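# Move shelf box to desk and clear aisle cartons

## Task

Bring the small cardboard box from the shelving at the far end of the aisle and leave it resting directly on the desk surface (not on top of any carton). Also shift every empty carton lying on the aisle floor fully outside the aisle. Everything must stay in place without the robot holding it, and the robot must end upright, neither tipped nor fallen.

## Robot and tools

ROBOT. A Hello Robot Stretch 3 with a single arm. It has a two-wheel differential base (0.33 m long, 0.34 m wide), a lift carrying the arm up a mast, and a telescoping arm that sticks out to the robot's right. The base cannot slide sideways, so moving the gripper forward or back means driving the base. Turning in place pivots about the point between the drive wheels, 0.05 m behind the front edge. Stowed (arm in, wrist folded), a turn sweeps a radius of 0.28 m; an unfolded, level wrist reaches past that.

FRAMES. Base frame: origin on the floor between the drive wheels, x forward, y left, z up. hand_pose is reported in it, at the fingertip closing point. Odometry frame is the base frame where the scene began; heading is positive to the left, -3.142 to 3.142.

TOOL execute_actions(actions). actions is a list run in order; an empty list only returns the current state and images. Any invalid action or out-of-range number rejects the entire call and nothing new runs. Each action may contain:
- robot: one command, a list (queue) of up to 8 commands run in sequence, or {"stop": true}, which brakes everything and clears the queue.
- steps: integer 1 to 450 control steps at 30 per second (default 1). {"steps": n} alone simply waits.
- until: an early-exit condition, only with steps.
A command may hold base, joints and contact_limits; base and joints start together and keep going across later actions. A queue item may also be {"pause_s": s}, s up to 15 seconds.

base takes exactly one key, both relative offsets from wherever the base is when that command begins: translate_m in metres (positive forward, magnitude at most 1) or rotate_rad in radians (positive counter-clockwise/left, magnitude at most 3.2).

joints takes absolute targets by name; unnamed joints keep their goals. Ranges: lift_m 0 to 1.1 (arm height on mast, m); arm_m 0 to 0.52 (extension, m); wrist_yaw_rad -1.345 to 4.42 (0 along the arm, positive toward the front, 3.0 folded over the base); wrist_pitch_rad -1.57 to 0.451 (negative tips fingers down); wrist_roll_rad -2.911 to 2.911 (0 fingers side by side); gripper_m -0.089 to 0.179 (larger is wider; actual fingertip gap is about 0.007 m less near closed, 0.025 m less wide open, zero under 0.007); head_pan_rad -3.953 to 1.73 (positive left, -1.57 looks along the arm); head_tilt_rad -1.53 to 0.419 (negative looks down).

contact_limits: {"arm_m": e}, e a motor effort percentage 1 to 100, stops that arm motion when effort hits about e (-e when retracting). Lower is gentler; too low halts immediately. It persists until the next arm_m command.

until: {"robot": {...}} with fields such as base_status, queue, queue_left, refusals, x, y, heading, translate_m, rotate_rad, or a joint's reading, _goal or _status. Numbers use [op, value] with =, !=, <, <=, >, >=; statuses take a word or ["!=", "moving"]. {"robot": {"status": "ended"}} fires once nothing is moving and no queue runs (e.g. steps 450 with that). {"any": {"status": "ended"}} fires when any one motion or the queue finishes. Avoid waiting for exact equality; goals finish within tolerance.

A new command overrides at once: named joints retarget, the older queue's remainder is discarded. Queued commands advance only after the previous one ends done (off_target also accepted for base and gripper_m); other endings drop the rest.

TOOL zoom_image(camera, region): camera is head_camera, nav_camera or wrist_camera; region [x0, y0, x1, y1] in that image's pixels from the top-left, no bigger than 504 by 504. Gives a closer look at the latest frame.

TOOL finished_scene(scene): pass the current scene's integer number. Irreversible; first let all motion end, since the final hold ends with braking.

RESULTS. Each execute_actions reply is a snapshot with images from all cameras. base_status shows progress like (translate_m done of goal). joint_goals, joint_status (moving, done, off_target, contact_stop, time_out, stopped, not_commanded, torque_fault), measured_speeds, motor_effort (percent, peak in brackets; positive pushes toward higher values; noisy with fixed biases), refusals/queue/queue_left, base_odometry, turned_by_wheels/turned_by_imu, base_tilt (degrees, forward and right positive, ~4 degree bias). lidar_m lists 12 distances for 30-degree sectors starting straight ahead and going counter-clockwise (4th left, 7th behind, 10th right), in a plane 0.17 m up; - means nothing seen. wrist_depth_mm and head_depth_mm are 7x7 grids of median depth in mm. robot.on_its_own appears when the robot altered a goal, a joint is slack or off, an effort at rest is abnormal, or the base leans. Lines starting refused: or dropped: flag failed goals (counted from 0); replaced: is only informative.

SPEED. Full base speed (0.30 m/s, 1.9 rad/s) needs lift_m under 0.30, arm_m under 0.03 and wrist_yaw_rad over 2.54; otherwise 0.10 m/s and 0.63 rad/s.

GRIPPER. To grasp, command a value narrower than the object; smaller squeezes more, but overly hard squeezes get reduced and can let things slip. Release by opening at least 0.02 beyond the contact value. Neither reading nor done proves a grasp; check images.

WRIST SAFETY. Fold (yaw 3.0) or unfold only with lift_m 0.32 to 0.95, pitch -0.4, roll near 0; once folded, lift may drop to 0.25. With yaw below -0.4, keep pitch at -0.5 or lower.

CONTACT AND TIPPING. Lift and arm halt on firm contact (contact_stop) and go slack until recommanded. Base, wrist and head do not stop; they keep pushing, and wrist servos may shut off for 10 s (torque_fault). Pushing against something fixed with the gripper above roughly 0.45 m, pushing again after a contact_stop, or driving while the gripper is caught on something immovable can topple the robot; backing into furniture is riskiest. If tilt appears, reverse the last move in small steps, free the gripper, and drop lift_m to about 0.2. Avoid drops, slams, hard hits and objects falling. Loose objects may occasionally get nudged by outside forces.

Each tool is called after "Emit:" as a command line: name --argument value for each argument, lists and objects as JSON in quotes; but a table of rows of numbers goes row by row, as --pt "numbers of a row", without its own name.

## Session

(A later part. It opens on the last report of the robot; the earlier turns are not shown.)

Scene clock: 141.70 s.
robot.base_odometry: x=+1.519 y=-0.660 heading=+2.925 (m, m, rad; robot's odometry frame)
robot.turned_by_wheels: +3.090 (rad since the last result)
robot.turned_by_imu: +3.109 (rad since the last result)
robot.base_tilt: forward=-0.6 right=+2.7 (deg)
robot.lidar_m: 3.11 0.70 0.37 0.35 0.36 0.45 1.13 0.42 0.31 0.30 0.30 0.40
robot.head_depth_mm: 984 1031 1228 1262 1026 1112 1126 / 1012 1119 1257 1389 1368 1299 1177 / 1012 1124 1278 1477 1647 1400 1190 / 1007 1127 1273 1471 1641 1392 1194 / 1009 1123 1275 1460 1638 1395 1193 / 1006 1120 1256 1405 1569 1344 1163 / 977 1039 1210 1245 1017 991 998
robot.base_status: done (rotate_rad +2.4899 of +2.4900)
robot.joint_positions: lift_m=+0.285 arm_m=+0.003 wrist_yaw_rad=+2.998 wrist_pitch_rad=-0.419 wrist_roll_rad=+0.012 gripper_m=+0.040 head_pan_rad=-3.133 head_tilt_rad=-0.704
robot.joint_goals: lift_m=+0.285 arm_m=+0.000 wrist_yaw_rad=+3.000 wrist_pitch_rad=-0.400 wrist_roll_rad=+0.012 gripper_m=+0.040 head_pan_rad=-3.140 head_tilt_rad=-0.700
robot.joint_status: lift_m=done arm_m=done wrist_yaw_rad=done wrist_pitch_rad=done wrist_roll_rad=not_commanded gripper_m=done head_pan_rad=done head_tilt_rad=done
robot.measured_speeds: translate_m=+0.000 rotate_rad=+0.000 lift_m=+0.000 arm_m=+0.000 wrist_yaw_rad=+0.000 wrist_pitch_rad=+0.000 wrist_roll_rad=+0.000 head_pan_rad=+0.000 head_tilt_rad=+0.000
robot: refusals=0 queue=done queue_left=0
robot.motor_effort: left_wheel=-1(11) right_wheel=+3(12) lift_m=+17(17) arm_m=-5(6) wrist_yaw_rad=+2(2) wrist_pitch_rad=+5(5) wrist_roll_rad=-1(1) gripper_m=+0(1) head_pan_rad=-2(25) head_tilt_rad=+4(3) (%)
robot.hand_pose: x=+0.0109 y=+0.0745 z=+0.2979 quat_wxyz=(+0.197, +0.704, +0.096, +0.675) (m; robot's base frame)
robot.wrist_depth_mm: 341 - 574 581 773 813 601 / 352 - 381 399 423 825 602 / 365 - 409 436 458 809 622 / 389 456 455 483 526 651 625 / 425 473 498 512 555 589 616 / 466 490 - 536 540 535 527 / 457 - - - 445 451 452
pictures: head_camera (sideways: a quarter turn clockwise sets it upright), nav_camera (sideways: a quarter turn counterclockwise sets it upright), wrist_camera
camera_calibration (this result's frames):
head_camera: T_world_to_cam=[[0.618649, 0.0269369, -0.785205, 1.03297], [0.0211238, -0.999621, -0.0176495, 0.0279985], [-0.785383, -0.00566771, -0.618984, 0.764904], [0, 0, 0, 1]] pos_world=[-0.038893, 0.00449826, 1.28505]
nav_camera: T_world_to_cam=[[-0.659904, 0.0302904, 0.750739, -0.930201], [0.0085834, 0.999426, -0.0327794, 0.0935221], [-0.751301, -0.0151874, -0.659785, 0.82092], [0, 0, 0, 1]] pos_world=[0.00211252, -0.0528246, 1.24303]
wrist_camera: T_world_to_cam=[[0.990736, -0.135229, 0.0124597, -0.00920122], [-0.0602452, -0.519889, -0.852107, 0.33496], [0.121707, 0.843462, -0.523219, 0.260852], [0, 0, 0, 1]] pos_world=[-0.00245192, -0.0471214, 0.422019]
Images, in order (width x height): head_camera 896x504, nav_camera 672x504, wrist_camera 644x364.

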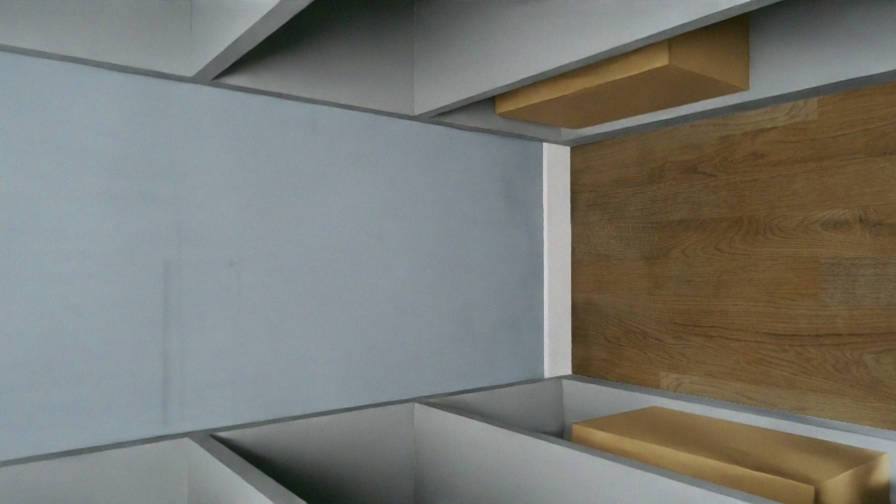

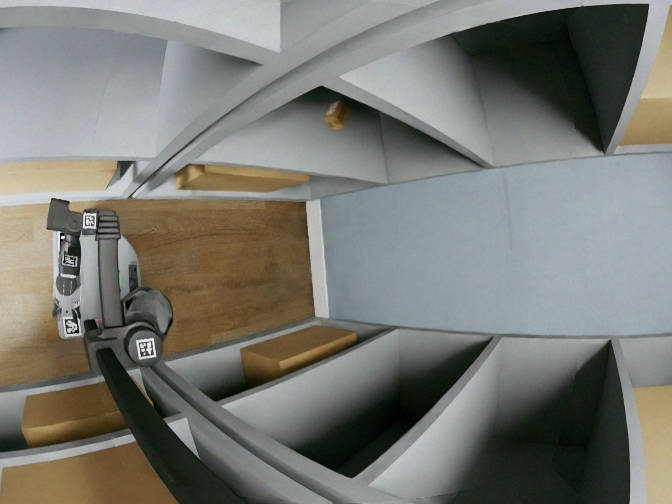

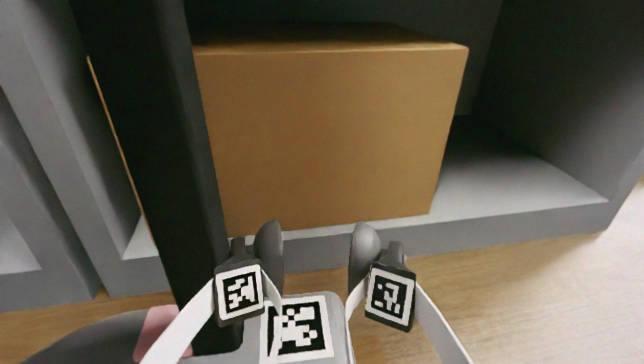

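Emit:
execute_actions --actions '[{"robot":[{"base":{"translate_m":-0.78},"joints":{"head_pan_rad":-1.57,"head_tilt_rad":-1}},{"joints":{"lift_m":0.59}},{"joints":{"wrist_yaw_rad":0,"gripper_m":0.15}}],"steps":450,"until":{"robot":{"status":"ended"}}}]'

Scene clock: 157.00 s.
robot.base_odometry: x=+2.280 y=-0.828 heading=+2.925 (m, m, rad; robot's odometry frame)
robot.turned_by_wheels: +0.000 (rad since the last result)
robot.turned_by_imu: -0.004 (rad since the last result)
robot.base_tilt: forward=-0.7 right=+2.7 (deg)
robot.lidar_m: 1.08 0.54 0.32 0.30 0.31 0.41 0.43 0.44 0.50 0.34 0.35 0.46
robot.head_depth_mm: 655 515 426 911 827 1113 1083 / 651 514 423 932 823 1191 - / 649 514 423 929 822 1194 - / 646 513 423 909 823 1121 - / 644 513 422 926 808 1106 1099 / 641 513 422 929 805 1092 1099 / 639 512 422 906 809 1131 1096
robot.base_status: done (translate_m -0.7800 of -0.7800)
robot.joint_positions: lift_m=+0.590 arm_m=+0.003 wrist_yaw_rad=+0.003 wrist_pitch_rad=-0.419 wrist_roll_rad=+0.012 gripper_m=+0.150 head_pan_rad=-1.577 head_tilt_rad=-0.988
robot.joint_goals: lift_m=+0.590 arm_m=+0.000 wrist_yaw_rad=+0.000 wrist_pitch_rad=-0.400 wrist_roll_rad=+0.012 gripper_m=+0.150 head_pan_rad=-1.570 head_tilt_rad=-1.000
robot.joint_status: lift_m=done arm_m=done wrist_yaw_rad=done wrist_pitch_rad=done wrist_roll_rad=not_commanded gripper_m=done head_pan_rad=done head_tilt_rad=done
robot.measured_speeds: translate_m=+0.000 rotate_rad=+0.000 lift_m=+0.000 arm_m=+0.000 wrist_yaw_rad=+0.000 wrist_pitch_rad=+0.000 wrist_roll_rad=+0.000 head_pan_rad=+0.000 head_tilt_rad=+0.000
robot: refusals=0 queue=done queue_left=0
robot.motor_effort: left_wheel=-1(12) right_wheel=+2(5) lift_m=+37(39) arm_m=-5(6) wrist_yaw_rad=-3(3) wrist_pitch_rad=+5(5) wrist_roll_rad=-1(1) gripper_m=+0(86) head_pan_rad=+2(25) head_tilt_rad=-6(27) (%)
robot.hand_pose: x=-0.0208 y=-0.3719 z=+0.6021 quat_wxyz=(+0.688, +0.147, -0.695, -0.147) (m; robot's base frame)
robot.wrist_depth_mm: 470 473 481 487 495 489 371 / 505 508 524 528 536 524 371 / 465 476 485 477 488 485 370 / 347 353 354 312 358 364 348 / 277 291 283 285 288 299 291 / 234 - 233 238 239 - 240 / 196 194 201 200 201 197 204
pictures: head_camera (sideways: a quarter turn clockwise sets it upright), nav_camera (sideways: a quarter turn counterclockwise sets it upright), wrist_camera
camera_calibration (this result's frames):
head_camera: T_world_to_cam=[[-0.0171595, 0.814325, -0.580155, 0.769639], [0.999844, 0.0115864, -0.0133098, 0.0163728], [-0.00411654, -0.580293, -0.814397, 1.01428], [0, 0, 0, 1]] pos_world=[0.00101175, -0.0383473, 1.27275]
nav_camera: T_world_to_cam=[[-0.040573, -0.843475, 0.535635, -0.653697], [-0.999159, 0.0310648, -0.0267656, 0.0918289], [0.00593673, -0.53627, -0.844026, 1.05588], [0, 0, 0, 1]] pos_world=[0.0589607, 0.0120087, 1.24379]
wrist_camera: T_world_to_cam=[[-0.999859, -0.0112648, 0.012461, -0.0372725], [-0.0165125, 0.522919, -0.852222, 0.748929], [0.00308399, -0.852308, -0.523032, 0.167129], [0, 0, 0, 1]] pos_world=[-0.025416, -0.249604, 0.726132]
Images, in order (width x height): head_camera 896x504, nav_camera 672x504, wrist_camera 644x364.

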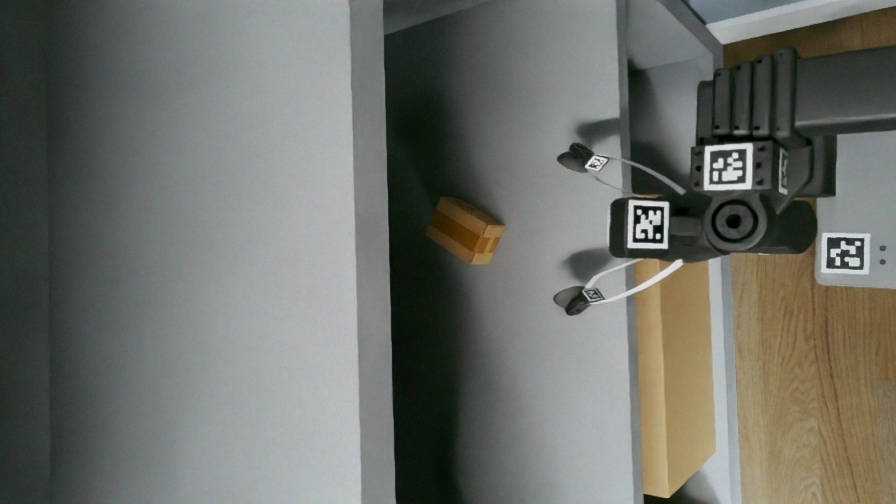

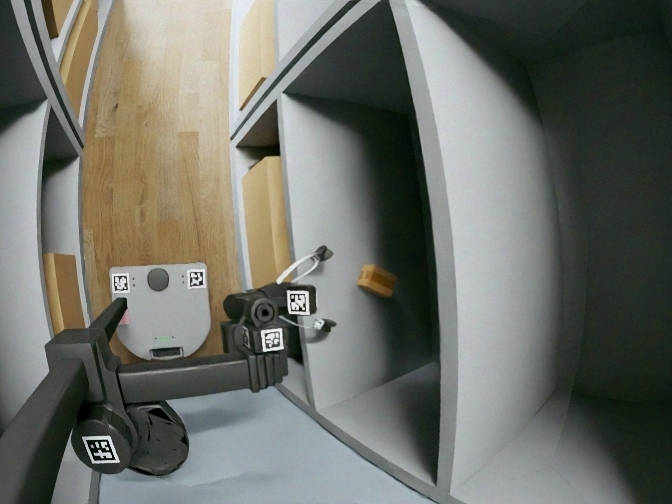

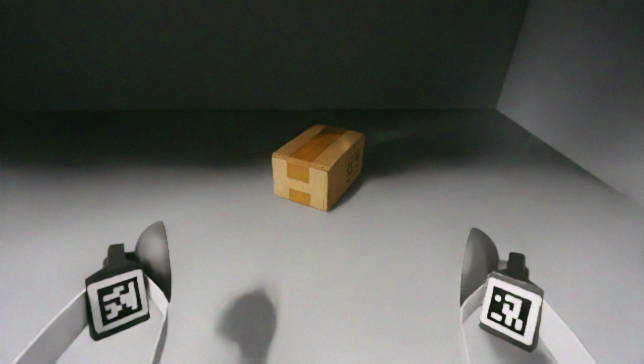

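Extend above the box, then lower.

Emit:
execute_actions --actions '[{"robot":[{"base":{"translate_m":0.088},"joints":{"wrist_yaw_rad":-0.4,"lift_m":0.61,"gripper_m":0.17}},{"joints":{"arm_m":0.19}},{"joints":{"lift_m":0.555}}],"steps":450,"until":{"robot":{"status":"ended"}}}]'

Scene clock: 165.40 s.
robot.base_odometry: x=+2.195 y=-0.809 heading=+2.925 (m, m, rad; robot's odometry frame)
robot.turned_by_wheels: +0.000 (rad since the last result)
robot.turned_by_imu: +0.003 (rad since the last result)
robot.base_tilt: forward=-0.6 right=+2.7 (deg)
robot.lidar_m: 1.35 0.47 0.50 0.31 0.32 0.41 0.52 0.53 0.36 0.34 0.35 0.49
robot.head_depth_mm: 648 514 423 934 810 1176 1099 / 646 514 423 941 824 - - / 644 513 423 865 - 1120 1134 / 641 514 423 910 799 1101 1137 / 638 513 422 907 807 1084 1102 / 635 512 422 910 807 1074 1094 / 634 511 422 909 806 1159 1100
robot.base_status: done (translate_m +0.0880 of +0.0880)
robot.joint_positions: lift_m=+0.555 arm_m=+0.190 wrist_yaw_rad=-0.398 wrist_pitch_rad=-0.418 wrist_roll_rad=+0.012 gripper_m=+0.170 head_pan_rad=-1.577 head_tilt_rad=-0.988
robot.joint_goals: lift_m=+0.555 arm_m=+0.190 wrist_yaw_rad=-0.400 wrist_pitch_rad=-0.400 wrist_roll_rad=+0.012 gripper_m=+0.170 head_pan_rad=-1.570 head_tilt_rad=-1.000
robot.joint_status: lift_m=done arm_m=done wrist_yaw_rad=done wrist_pitch_rad=done wrist_roll_rad=not_commanded gripper_m=done head_pan_rad=done head_tilt_rad=done
robot.measured_speeds: translate_m=+0.000 rotate_rad=+0.000 lift_m=+0.000 arm_m=+0.000 wrist_yaw_rad=+0.000 wrist_pitch_rad=+0.000 wrist_roll_rad=+0.000 head_pan_rad=+0.000 head_tilt_rad=+0.000
robot: refusals=0 queue=done queue_left=0
robot.motor_effort: left_wheel=-1(5) right_wheel=+3(5) lift_m=+16(39) arm_m=+6(6) wrist_yaw_rad=-2(1) wrist_pitch_rad=+5(5) wrist_roll_rad=-1(1) gripper_m=+0(77) head_pan_rad=+2(2) head_tilt_rad=-7(6) (%)
robot.hand_pose: x=-0.1085 y=-0.5414 z=+0.5680 quat_wxyz=(+0.645, +0.006, -0.711, -0.281) (m; robot's base frame)
robot.wrist_depth_mm: 260 284 317 356 406 380 299 / 276 303 342 386 445 393 308 / 296 326 361 390 393 376 317 / 285 285 290 198 294 296 297 / 228 237 223 158 235 236 236 / 196 191 140 131 193 194 197 / 158 163 156 137 166 162 169
pictures: head_camera (sideways: a quarter turn clockwise sets it upright), nav_camera (sideways: a quarter turn counterclockwise sets it upright), wrist_camera
camera_calibration (this result's frames):
head_camera: T_world_to_cam=[[-0.0171594, 0.814325, -0.580155, 0.769639], [0.999844, 0.0115863, -0.0133098, 0.0163728], [-0.0041166, -0.580293, -0.814397, 1.01428], [0, 0, 0, 1]] pos_world=[0.00101175, -0.0383473, 1.27275]
nav_camera: T_world_to_cam=[[-0.0405731, -0.843475, 0.535635, -0.653697], [-0.999159, 0.0310649, -0.0267656, 0.0918289], [0.00593666, -0.53627, -0.844026, 1.05588], [0, 0, 0, 1]] pos_world=[0.0589607, 0.0120087, 1.24379]
wrist_camera: T_world_to_cam=[[-0.92491, 0.379982, 0.0124621, 0.0935504], [0.188892, 0.487733, -0.852312, 0.810388], [-0.329941, -0.785958, -0.522885, 0.00484084], [0, 0, 0, 1]] pos_world=[-0.0649529, -0.426996, 0.692069]
Images, in order (width x height): head_camera 896x504, nav_camera 672x504, wrist_camera 644x364.

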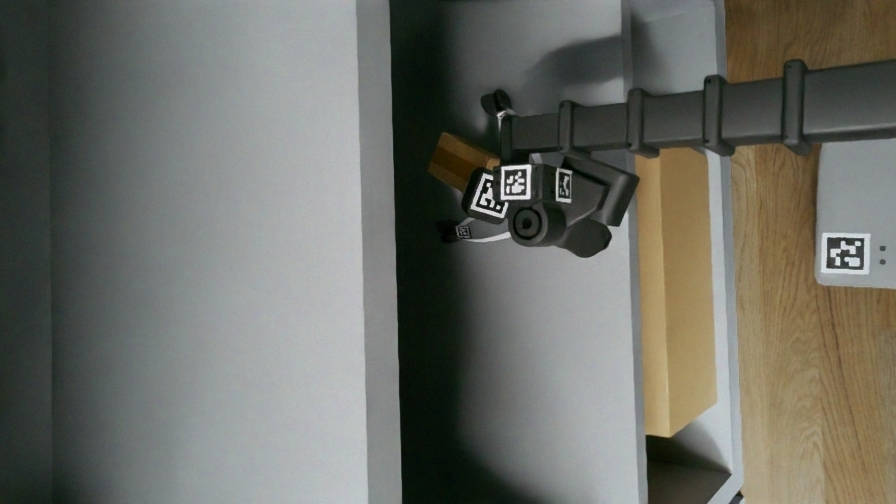

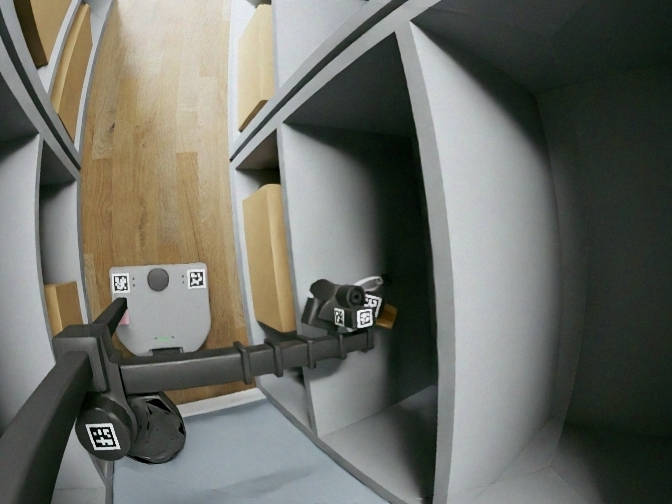

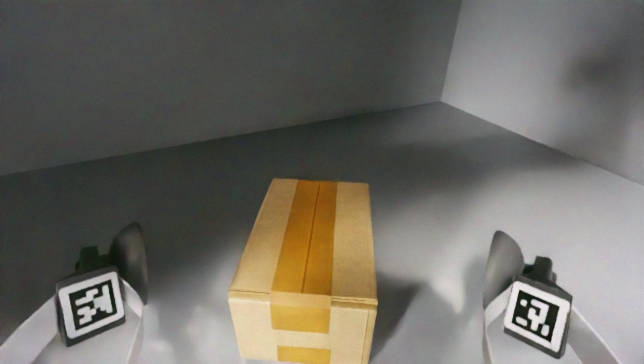

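Emit:
execute_actions --actions '[{"robot":[{"joints":{"arm_m":0.197}},{"joints":{"gripper_m":0.025}},{"joints":{"lift_m":0.6,"head_pan_rad":0,"head_tilt_rad":-0.7}},{"joints":{"arm_m":0,"wrist_yaw_rad":2.65}},{"base":{"rotate_rad":0.045},"joints":{"lift_m":0.29}},{"base":{"translate_m":1}}],"steps":450,"until":{"robot":{"status":"ended"}}},{"steps":450,"until":{"robot":{"status":"ended"}}}]'

Scene clock: 182.97 s.
robot.base_odometry: x=+1.209 y=-0.638 heading=+2.970 (m, m, rad; robot's odometry frame)
robot.turned_by_wheels: +0.045 (rad since the last result)
robot.turned_by_imu: +0.058 (rad since the last result)
robot.base_tilt: forward=-0.6 right=+2.7 (deg)
robot.lidar_m: 2.79 0.44 0.44 0.33 0.34 0.46 1.23 0.47 0.34 0.33 0.44 0.43
robot.head_depth_mm: 2725 3065 2964 2162 1706 1407 1194 / 2674 3070 2956 2160 1703 1401 1197 / 2641 3031 2870 2149 1694 1401 1191 / 2681 3074 2936 2144 1687 1399 1190 / 2650 3040 2915 2123 1684 1391 1190 / 2701 3115 2868 2131 1680 1396 1189 / 2681 3070 2891 2123 1443 1389 1183
robot.base_status: done (translate_m +1.0000 of +1.0000)
robot.joint_positions: lift_m=+0.290 arm_m=+0.003 wrist_yaw_rad=+2.648 wrist_pitch_rad=-0.421 wrist_roll_rad=+0.012 gripper_m=+0.026 head_pan_rad=-0.007 head_tilt_rad=-0.704
robot.joint_goals: lift_m=+0.290 arm_m=+0.000 wrist_yaw_rad=+2.650 wrist_pitch_rad=-0.400 wrist_roll_rad=+0.012 gripper_m=+0.025 head_pan_rad=+0.000 head_tilt_rad=-0.700
robot.joint_status: lift_m=done arm_m=done wrist_yaw_rad=done wrist_pitch_rad=done wrist_roll_rad=not_commanded gripper_m=done head_pan_rad=done head_tilt_rad=done
robot.measured_speeds: translate_m=+0.000 rotate_rad=+0.000 lift_m=+0.000 arm_m=+0.000 wrist_yaw_rad=+0.000 wrist_pitch_rad=+0.000 wrist_roll_rad=+0.000 head_pan_rad=+0.000 head_tilt_rad=+0.000
robot: refusals=0 queue=done queue_left=0
robot.motor_effort: left_wheel=-1(6) right_wheel=+2(8) lift_m=+17(40) arm_m=-6(7) wrist_yaw_rad=+2(5) wrist_pitch_rad=+6(6) wrist_roll_rad=-1(1) gripper_m=-19(94) head_pan_rad=+2(25) head_tilt_rad=+2(27) (%)
robot.hand_pose: x=+0.0850 y=+0.0497 z=+0.3024 quat_wxyz=(+0.313, +0.710, -0.027, +0.630) (m; robot's base frame)
robot.wrist_depth_mm: 587 663 729 540 - - - / 350 718 790 579 852 - - / 319 746 818 626 820 936 - / 340 599 643 633 813 837 810 / 370 473 542 195 633 638 637 / - 427 135 136 - 532 531 / - - 124 122 443 458 454
pictures: head_camera (sideways: a quarter turn clockwise sets it upright), nav_camera (sideways: a quarter turn counterclockwise sets it upright), wrist_camera
camera_calibration (this result's frames):
head_camera: T_world_to_cam=[[-0.619101, -0.0175644, -0.785115, 1.0404], [-0.00598614, 0.999826, -0.0176476, 0.0281614], [0.785288, -0.00622583, -0.619099, 0.755473], [0, 0, 0, 1]] pos_world=[0.0510173, -0.00517908, 1.28504]
nav_camera: T_world_to_cam=[[0.65948, -0.040281, 0.750642, -0.938123], [-0.0237221, -0.999181, -0.032777, 0.0937159], [0.751348, 0.00380891, -0.659895, 0.811898], [0, 0, 0, 1]] pos_world=[0.0108784, 0.0527582, 1.24303]
wrist_camera: T_world_to_cam=[[0.884176, -0.466987, 0.0124504, -0.0604772], [-0.235857, -0.469252, -0.850984, 0.342435], [0.403241, 0.749484, -0.525044, 0.256393], [0, 0, 0, 1]] pos_world=[0.0308503, -0.0597159, 0.426777]
Images, in order (width x height): head_camera 896x504, nav_camera 672x504, wrist_camera 644x364.

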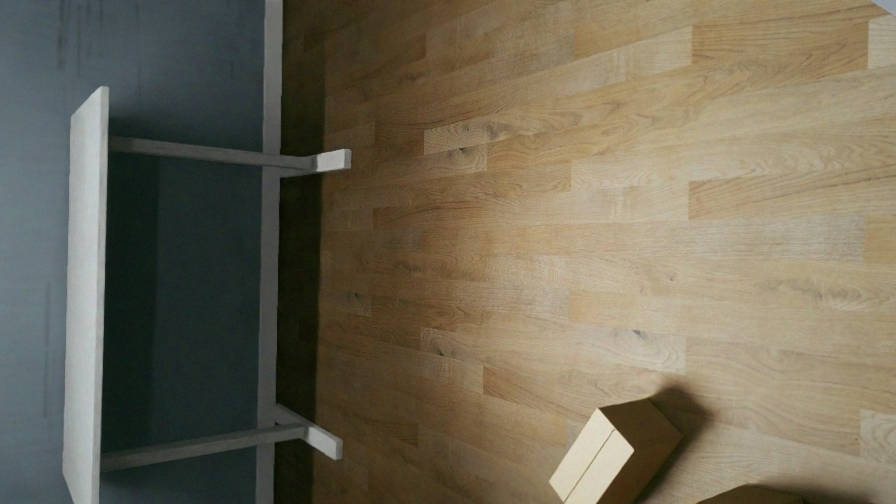

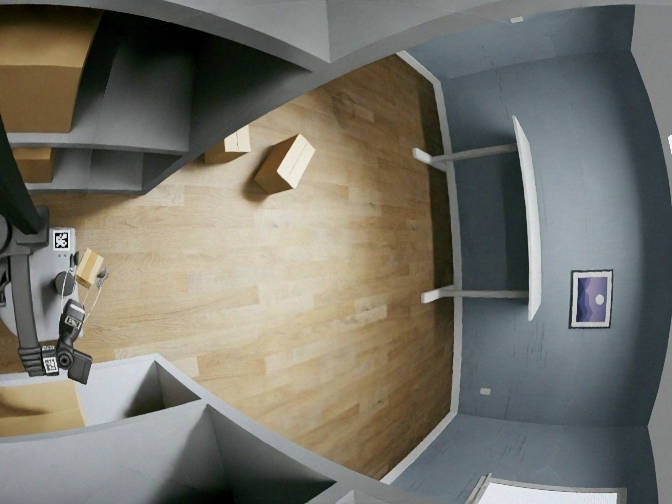

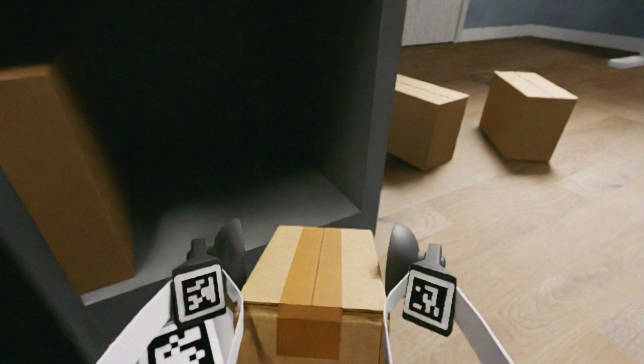

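Desk is taller (~0.9 m), front about 2.4 m ahead.

Emit:
execute_actions --actions '[{"robot":[{"base":{"translate_m":1}},{"base":{"translate_m":0.95}},{"base":{"rotate_rad":1.56},"joints":{"lift_m":0.7,"head_pan_rad":-1.57,"head_tilt_rad":-0.7}},{"joints":{"wrist_yaw_rad":1.2,"lift_m":1.02}},{"joints":{"wrist_yaw_rad":0,"arm_m":0.25}}],"steps":450,"until":{"robot":{"status":"ended"}}},{"steps":450,"until":{"robot":{"status":"ended"}}}]'

Scene clock: 208.70 s.
robot.base_odometry: x=-0.712 y=-0.305 heading=-1.754 (m, m, rad; robot's odometry frame)
robot.turned_by_wheels: +1.560 (rad since the last result)
robot.turned_by_imu: +1.596 (rad since the last result)
robot.base_tilt: forward=-0.7 right=+2.7 (deg)
robot.lidar_m: 1.87 1.93 1.01 1.64 1.67 1.94 1.88 1.83 0.89 1.29 1.18 1.19
robot.head_depth_mm: 1050 - 740 592 1216 1335 1168 / 1043 - 704 591 1691 1404 1196 / 1077 - - 590 1691 1398 1192 / 1077 1145 733 612 1688 1398 1192 / 1084 1151 770 611 1692 1392 1191 / 1084 1155 767 609 1690 1394 1191 / 1087 1158 763 607 1679 1392 1186
robot.base_status: done (rotate_rad +1.5599 of +1.5600)
robot.joint_positions: lift_m=+1.020 arm_m=+0.250 wrist_yaw_rad=+0.002 wrist_pitch_rad=-0.422 wrist_roll_rad=+0.012 gripper_m=+0.026 head_pan_rad=-1.563 head_tilt_rad=-0.704
robot.joint_goals: lift_m=+1.020 arm_m=+0.250 wrist_yaw_rad=+0.000 wrist_pitch_rad=-0.400 wrist_roll_rad=+0.012 gripper_m=+0.025 head_pan_rad=-1.570 head_tilt_rad=-0.700
robot.joint_status: lift_m=done arm_m=done wrist_yaw_rad=done wrist_pitch_rad=done wrist_roll_rad=not_commanded gripper_m=done head_pan_rad=done head_tilt_rad=done
robot.measured_speeds: translate_m=+0.000 rotate_rad=+0.000 lift_m=+0.000 arm_m=+0.000 wrist_yaw_rad=+0.000 wrist_pitch_rad=+0.000 wrist_roll_rad=+0.000 head_pan_rad=+0.000 head_tilt_rad=+0.000
robot: refusals=0 queue=done queue_left=0
robot.motor_effort: left_wheel=-2(10) right_wheel=+2(10) lift_m=+38(41) arm_m=+6(6) wrist_yaw_rad=-2(2) wrist_pitch_rad=+6(6) wrist_roll_rad=-1(1) gripper_m=-20(20) head_pan_rad=-2(26) head_tilt_rad=+4(1) (%)
robot.hand_pose: x=-0.0211 y=-0.6185 z=+1.0314 quat_wxyz=(+0.688, +0.148, -0.695, -0.148) (m; robot's base frame)
robot.wrist_depth_mm: 744 742 733 734 721 738 728 / 738 744 773 769 764 766 800 / 500 497 509 504 517 516 531 / 371 369 379 378 383 385 386 / 297 297 312 195 309 305 307 / 246 247 134 137 - 252 254 / 211 211 202 122 208 217 217
pictures: head_camera (sideways: a quarter turn clockwise sets it upright), nav_camera (sideways: a quarter turn counterclockwise sets it upright), wrist_camera
camera_calibration (this result's frames):
head_camera: T_world_to_cam=[[-0.0266255, 0.618621, -0.785238, 1.03695], [0.999632, 0.0206202, -0.0176502, 0.0220305], [0.005273, -0.785419, -0.618942, 0.760027], [0, 0, 0, 1]] pos_world=[0.00157914, -0.0449916, 1.28505]
nav_camera: T_world_to_cam=[[-0.0306226, -0.659849, 0.750774, -0.934085], [-0.999421, 0.00908427, -0.0327803, 0.0996721], [0.0148098, -0.751344, -0.659745, 0.816195], [0, 0, 0, 1]] pos_world=[0.0589226, -0.00401718, 1.24303]
wrist_camera: T_world_to_cam=[[-0.999871, -0.0101971, 0.0124421, -0.0449704], [-0.0159445, 0.525507, -0.85064, 1.24376], [0.00213569, -0.850728, -0.525601, 0.185027], [0, 0, 0, 1]] pos_world=[-0.0255287, -0.496653, 1.1558]
Images, in order (width x height): head_camera 896x504, nav_camera 672x504, wrist_camera 644x364.

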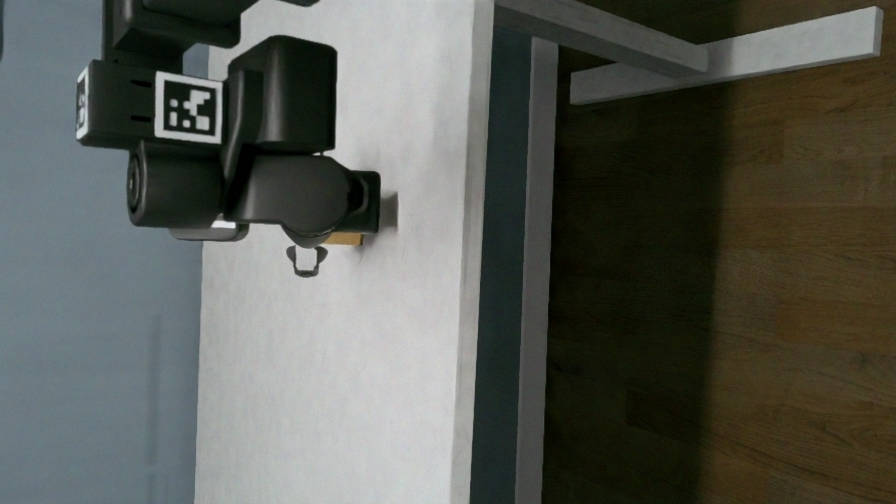

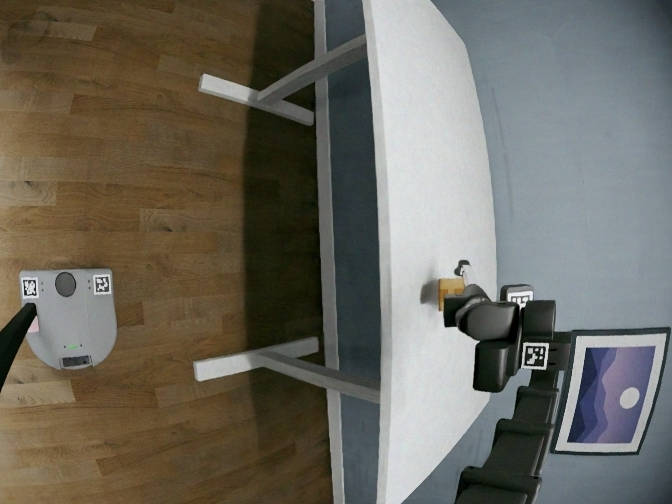

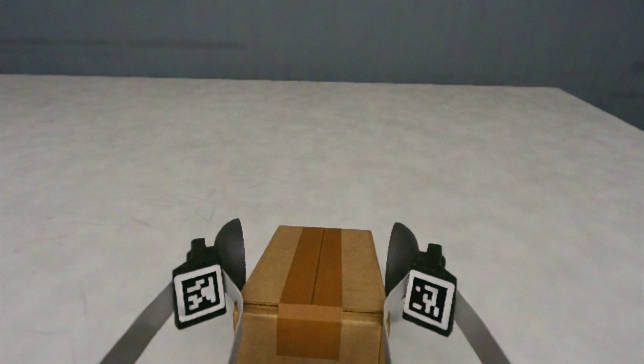

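Emit:
execute_actions --actions '[{"robot":{"joints":{"lift_m":0.973}},"steps":450,"until":{"robot":{"status":"ended"}}},{"robot":[{"joints":{"gripper_m":0.14}},{"joints":{"lift_m":1.05}}],"steps":450,"until":{"robot":{"status":"ended"}}}]'

Scene clock: 215.00 s.
robot.base_odometry: x=-0.712 y=-0.305 heading=-1.754 (m, m, rad; robot's odometry frame)
robot.turned_by_wheels: +0.000 (rad since the last result)
robot.turned_by_imu: +0.001 (rad since the last result)
robot.base_tilt: forward=-0.7 right=+2.7 (deg)
robot.lidar_m: 1.87 1.92 1.01 1.64 1.67 1.95 1.88 1.84 0.89 1.29 1.18 1.19
robot.head_depth_mm: - 1149 779 593 1217 1327 1169 / - - 740 591 1683 1402 1198 / 1040 - 703 591 1688 1402 1190 / 1074 1133 699 613 1689 1395 1192 / 1079 1151 768 612 1685 1390 1186 / 1084 1151 767 609 1687 1389 1187 / 1085 1157 765 608 1676 1383 1183
robot.base_status: done (rotate_rad +1.5599 of +1.5600)
robot.joint_positions: lift_m=+1.050 arm_m=+0.250 wrist_yaw_rad=+0.002 wrist_pitch_rad=-0.419 wrist_roll_rad=+0.012 gripper_m=+0.140 head_pan_rad=-1.563 head_tilt_rad=-0.704
robot.joint_goals: lift_m=+1.050 arm_m=+0.250 wrist_yaw_rad=+0.000 wrist_pitch_rad=-0.400 wrist_roll_rad=+0.012 gripper_m=+0.140 head_pan_rad=-1.570 head_tilt_rad=-0.700
robot.joint_status: lift_m=done arm_m=done wrist_yaw_rad=done wrist_pitch_rad=done wrist_roll_rad=not_commanded gripper_m=done head_pan_rad=done head_tilt_rad=done
robot.measured_speeds: translate_m=+0.000 rotate_rad=+0.000 lift_m=+0.000 arm_m=+0.000 wrist_yaw_rad=+0.000 wrist_pitch_rad=+0.000 wrist_roll_rad=+0.000 head_pan_rad=+0.000 head_tilt_rad=+0.000
robot: refusals=0 queue=done queue_left=0
robot.motor_effort: left_wheel=-2(1) right_wheel=+3(2) lift_m=+37(38) arm_m=+5(6) wrist_yaw_rad=-2(2) wrist_pitch_rad=+5(6) wrist_roll_rad=-1(1) gripper_m=+0(86) head_pan_rad=-3(2) head_tilt_rad=+4(2) (%)
robot.hand_pose: x=-0.0211 y=-0.6189 z=+1.0620 quat_wxyz=(+0.688, +0.147, -0.695, -0.148) (m; robot's base frame)
robot.wrist_depth_mm: 742 733 747 732 720 725 725 / 794 782 794 784 792 782 792 / 564 578 579 589 594 595 709 / 427 438 432 440 437 442 442 / 341 355 347 348 352 351 356 / 284 - 288 227 292 297 292 / 245 240 246 193 248 240 251
pictures: head_camera (sideways: a quarter turn clockwise sets it upright), nav_camera (sideways: a quarter turn counterclockwise sets it upright), wrist_camera
camera_calibration (this result's frames):
head_camera: T_world_to_cam=[[-0.0266254, 0.618621, -0.785238, 1.03695], [0.999632, 0.0206201, -0.0176502, 0.0220305], [0.0052729, -0.785419, -0.618942, 0.760027], [0, 0, 0, 1]] pos_world=[0.00157914, -0.0449916, 1.28505]
nav_camera: T_world_to_cam=[[-0.0306227, -0.659849, 0.750774, -0.934085], [-0.999421, 0.00908438, -0.0327803, 0.0996721], [0.0148097, -0.751344, -0.659745, 0.816195], [0, 0, 0, 1]] pos_world=[0.0589226, -0.00401719, 1.24303]
wrist_camera: T_world_to_cam=[[-0.999871, -0.0101274, 0.0124633, -0.0453417], [-0.0159205, 0.523319, -0.851988, 1.27004], [0.00210618, -0.852077, -0.523412, 0.197667], [0, 0, 0, 1]] pos_world=[-0.0255326, -0.496666, 1.18608]
Images, in order (width x height): head_camera 896x504, nav_camera 672x504, wrist_camera 644x364.

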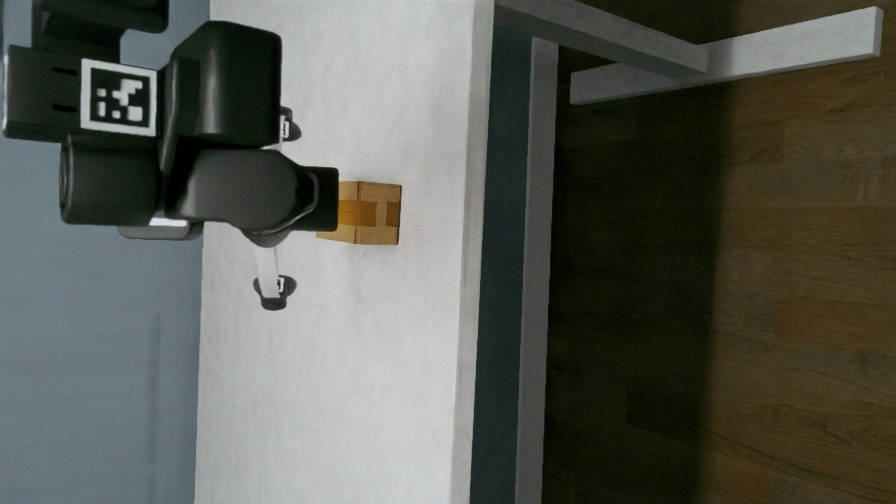

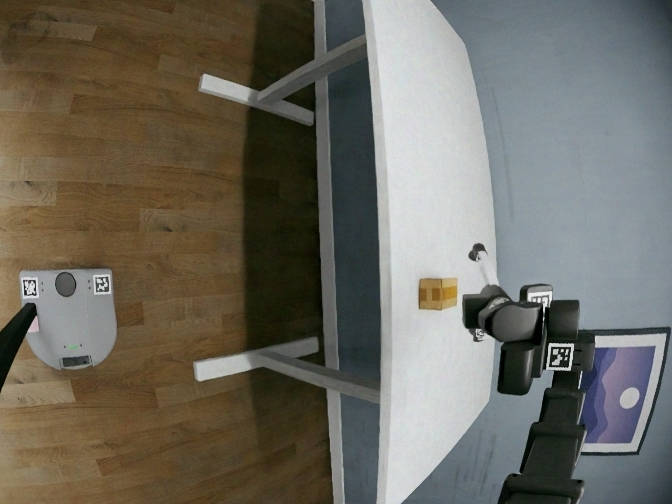

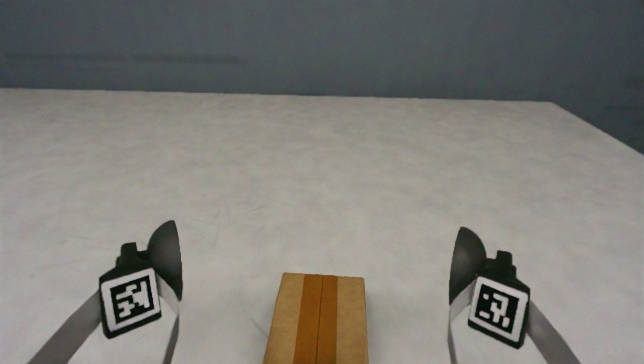

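Emit:
finished_scene --scene 2

The scene is finished: the task was done.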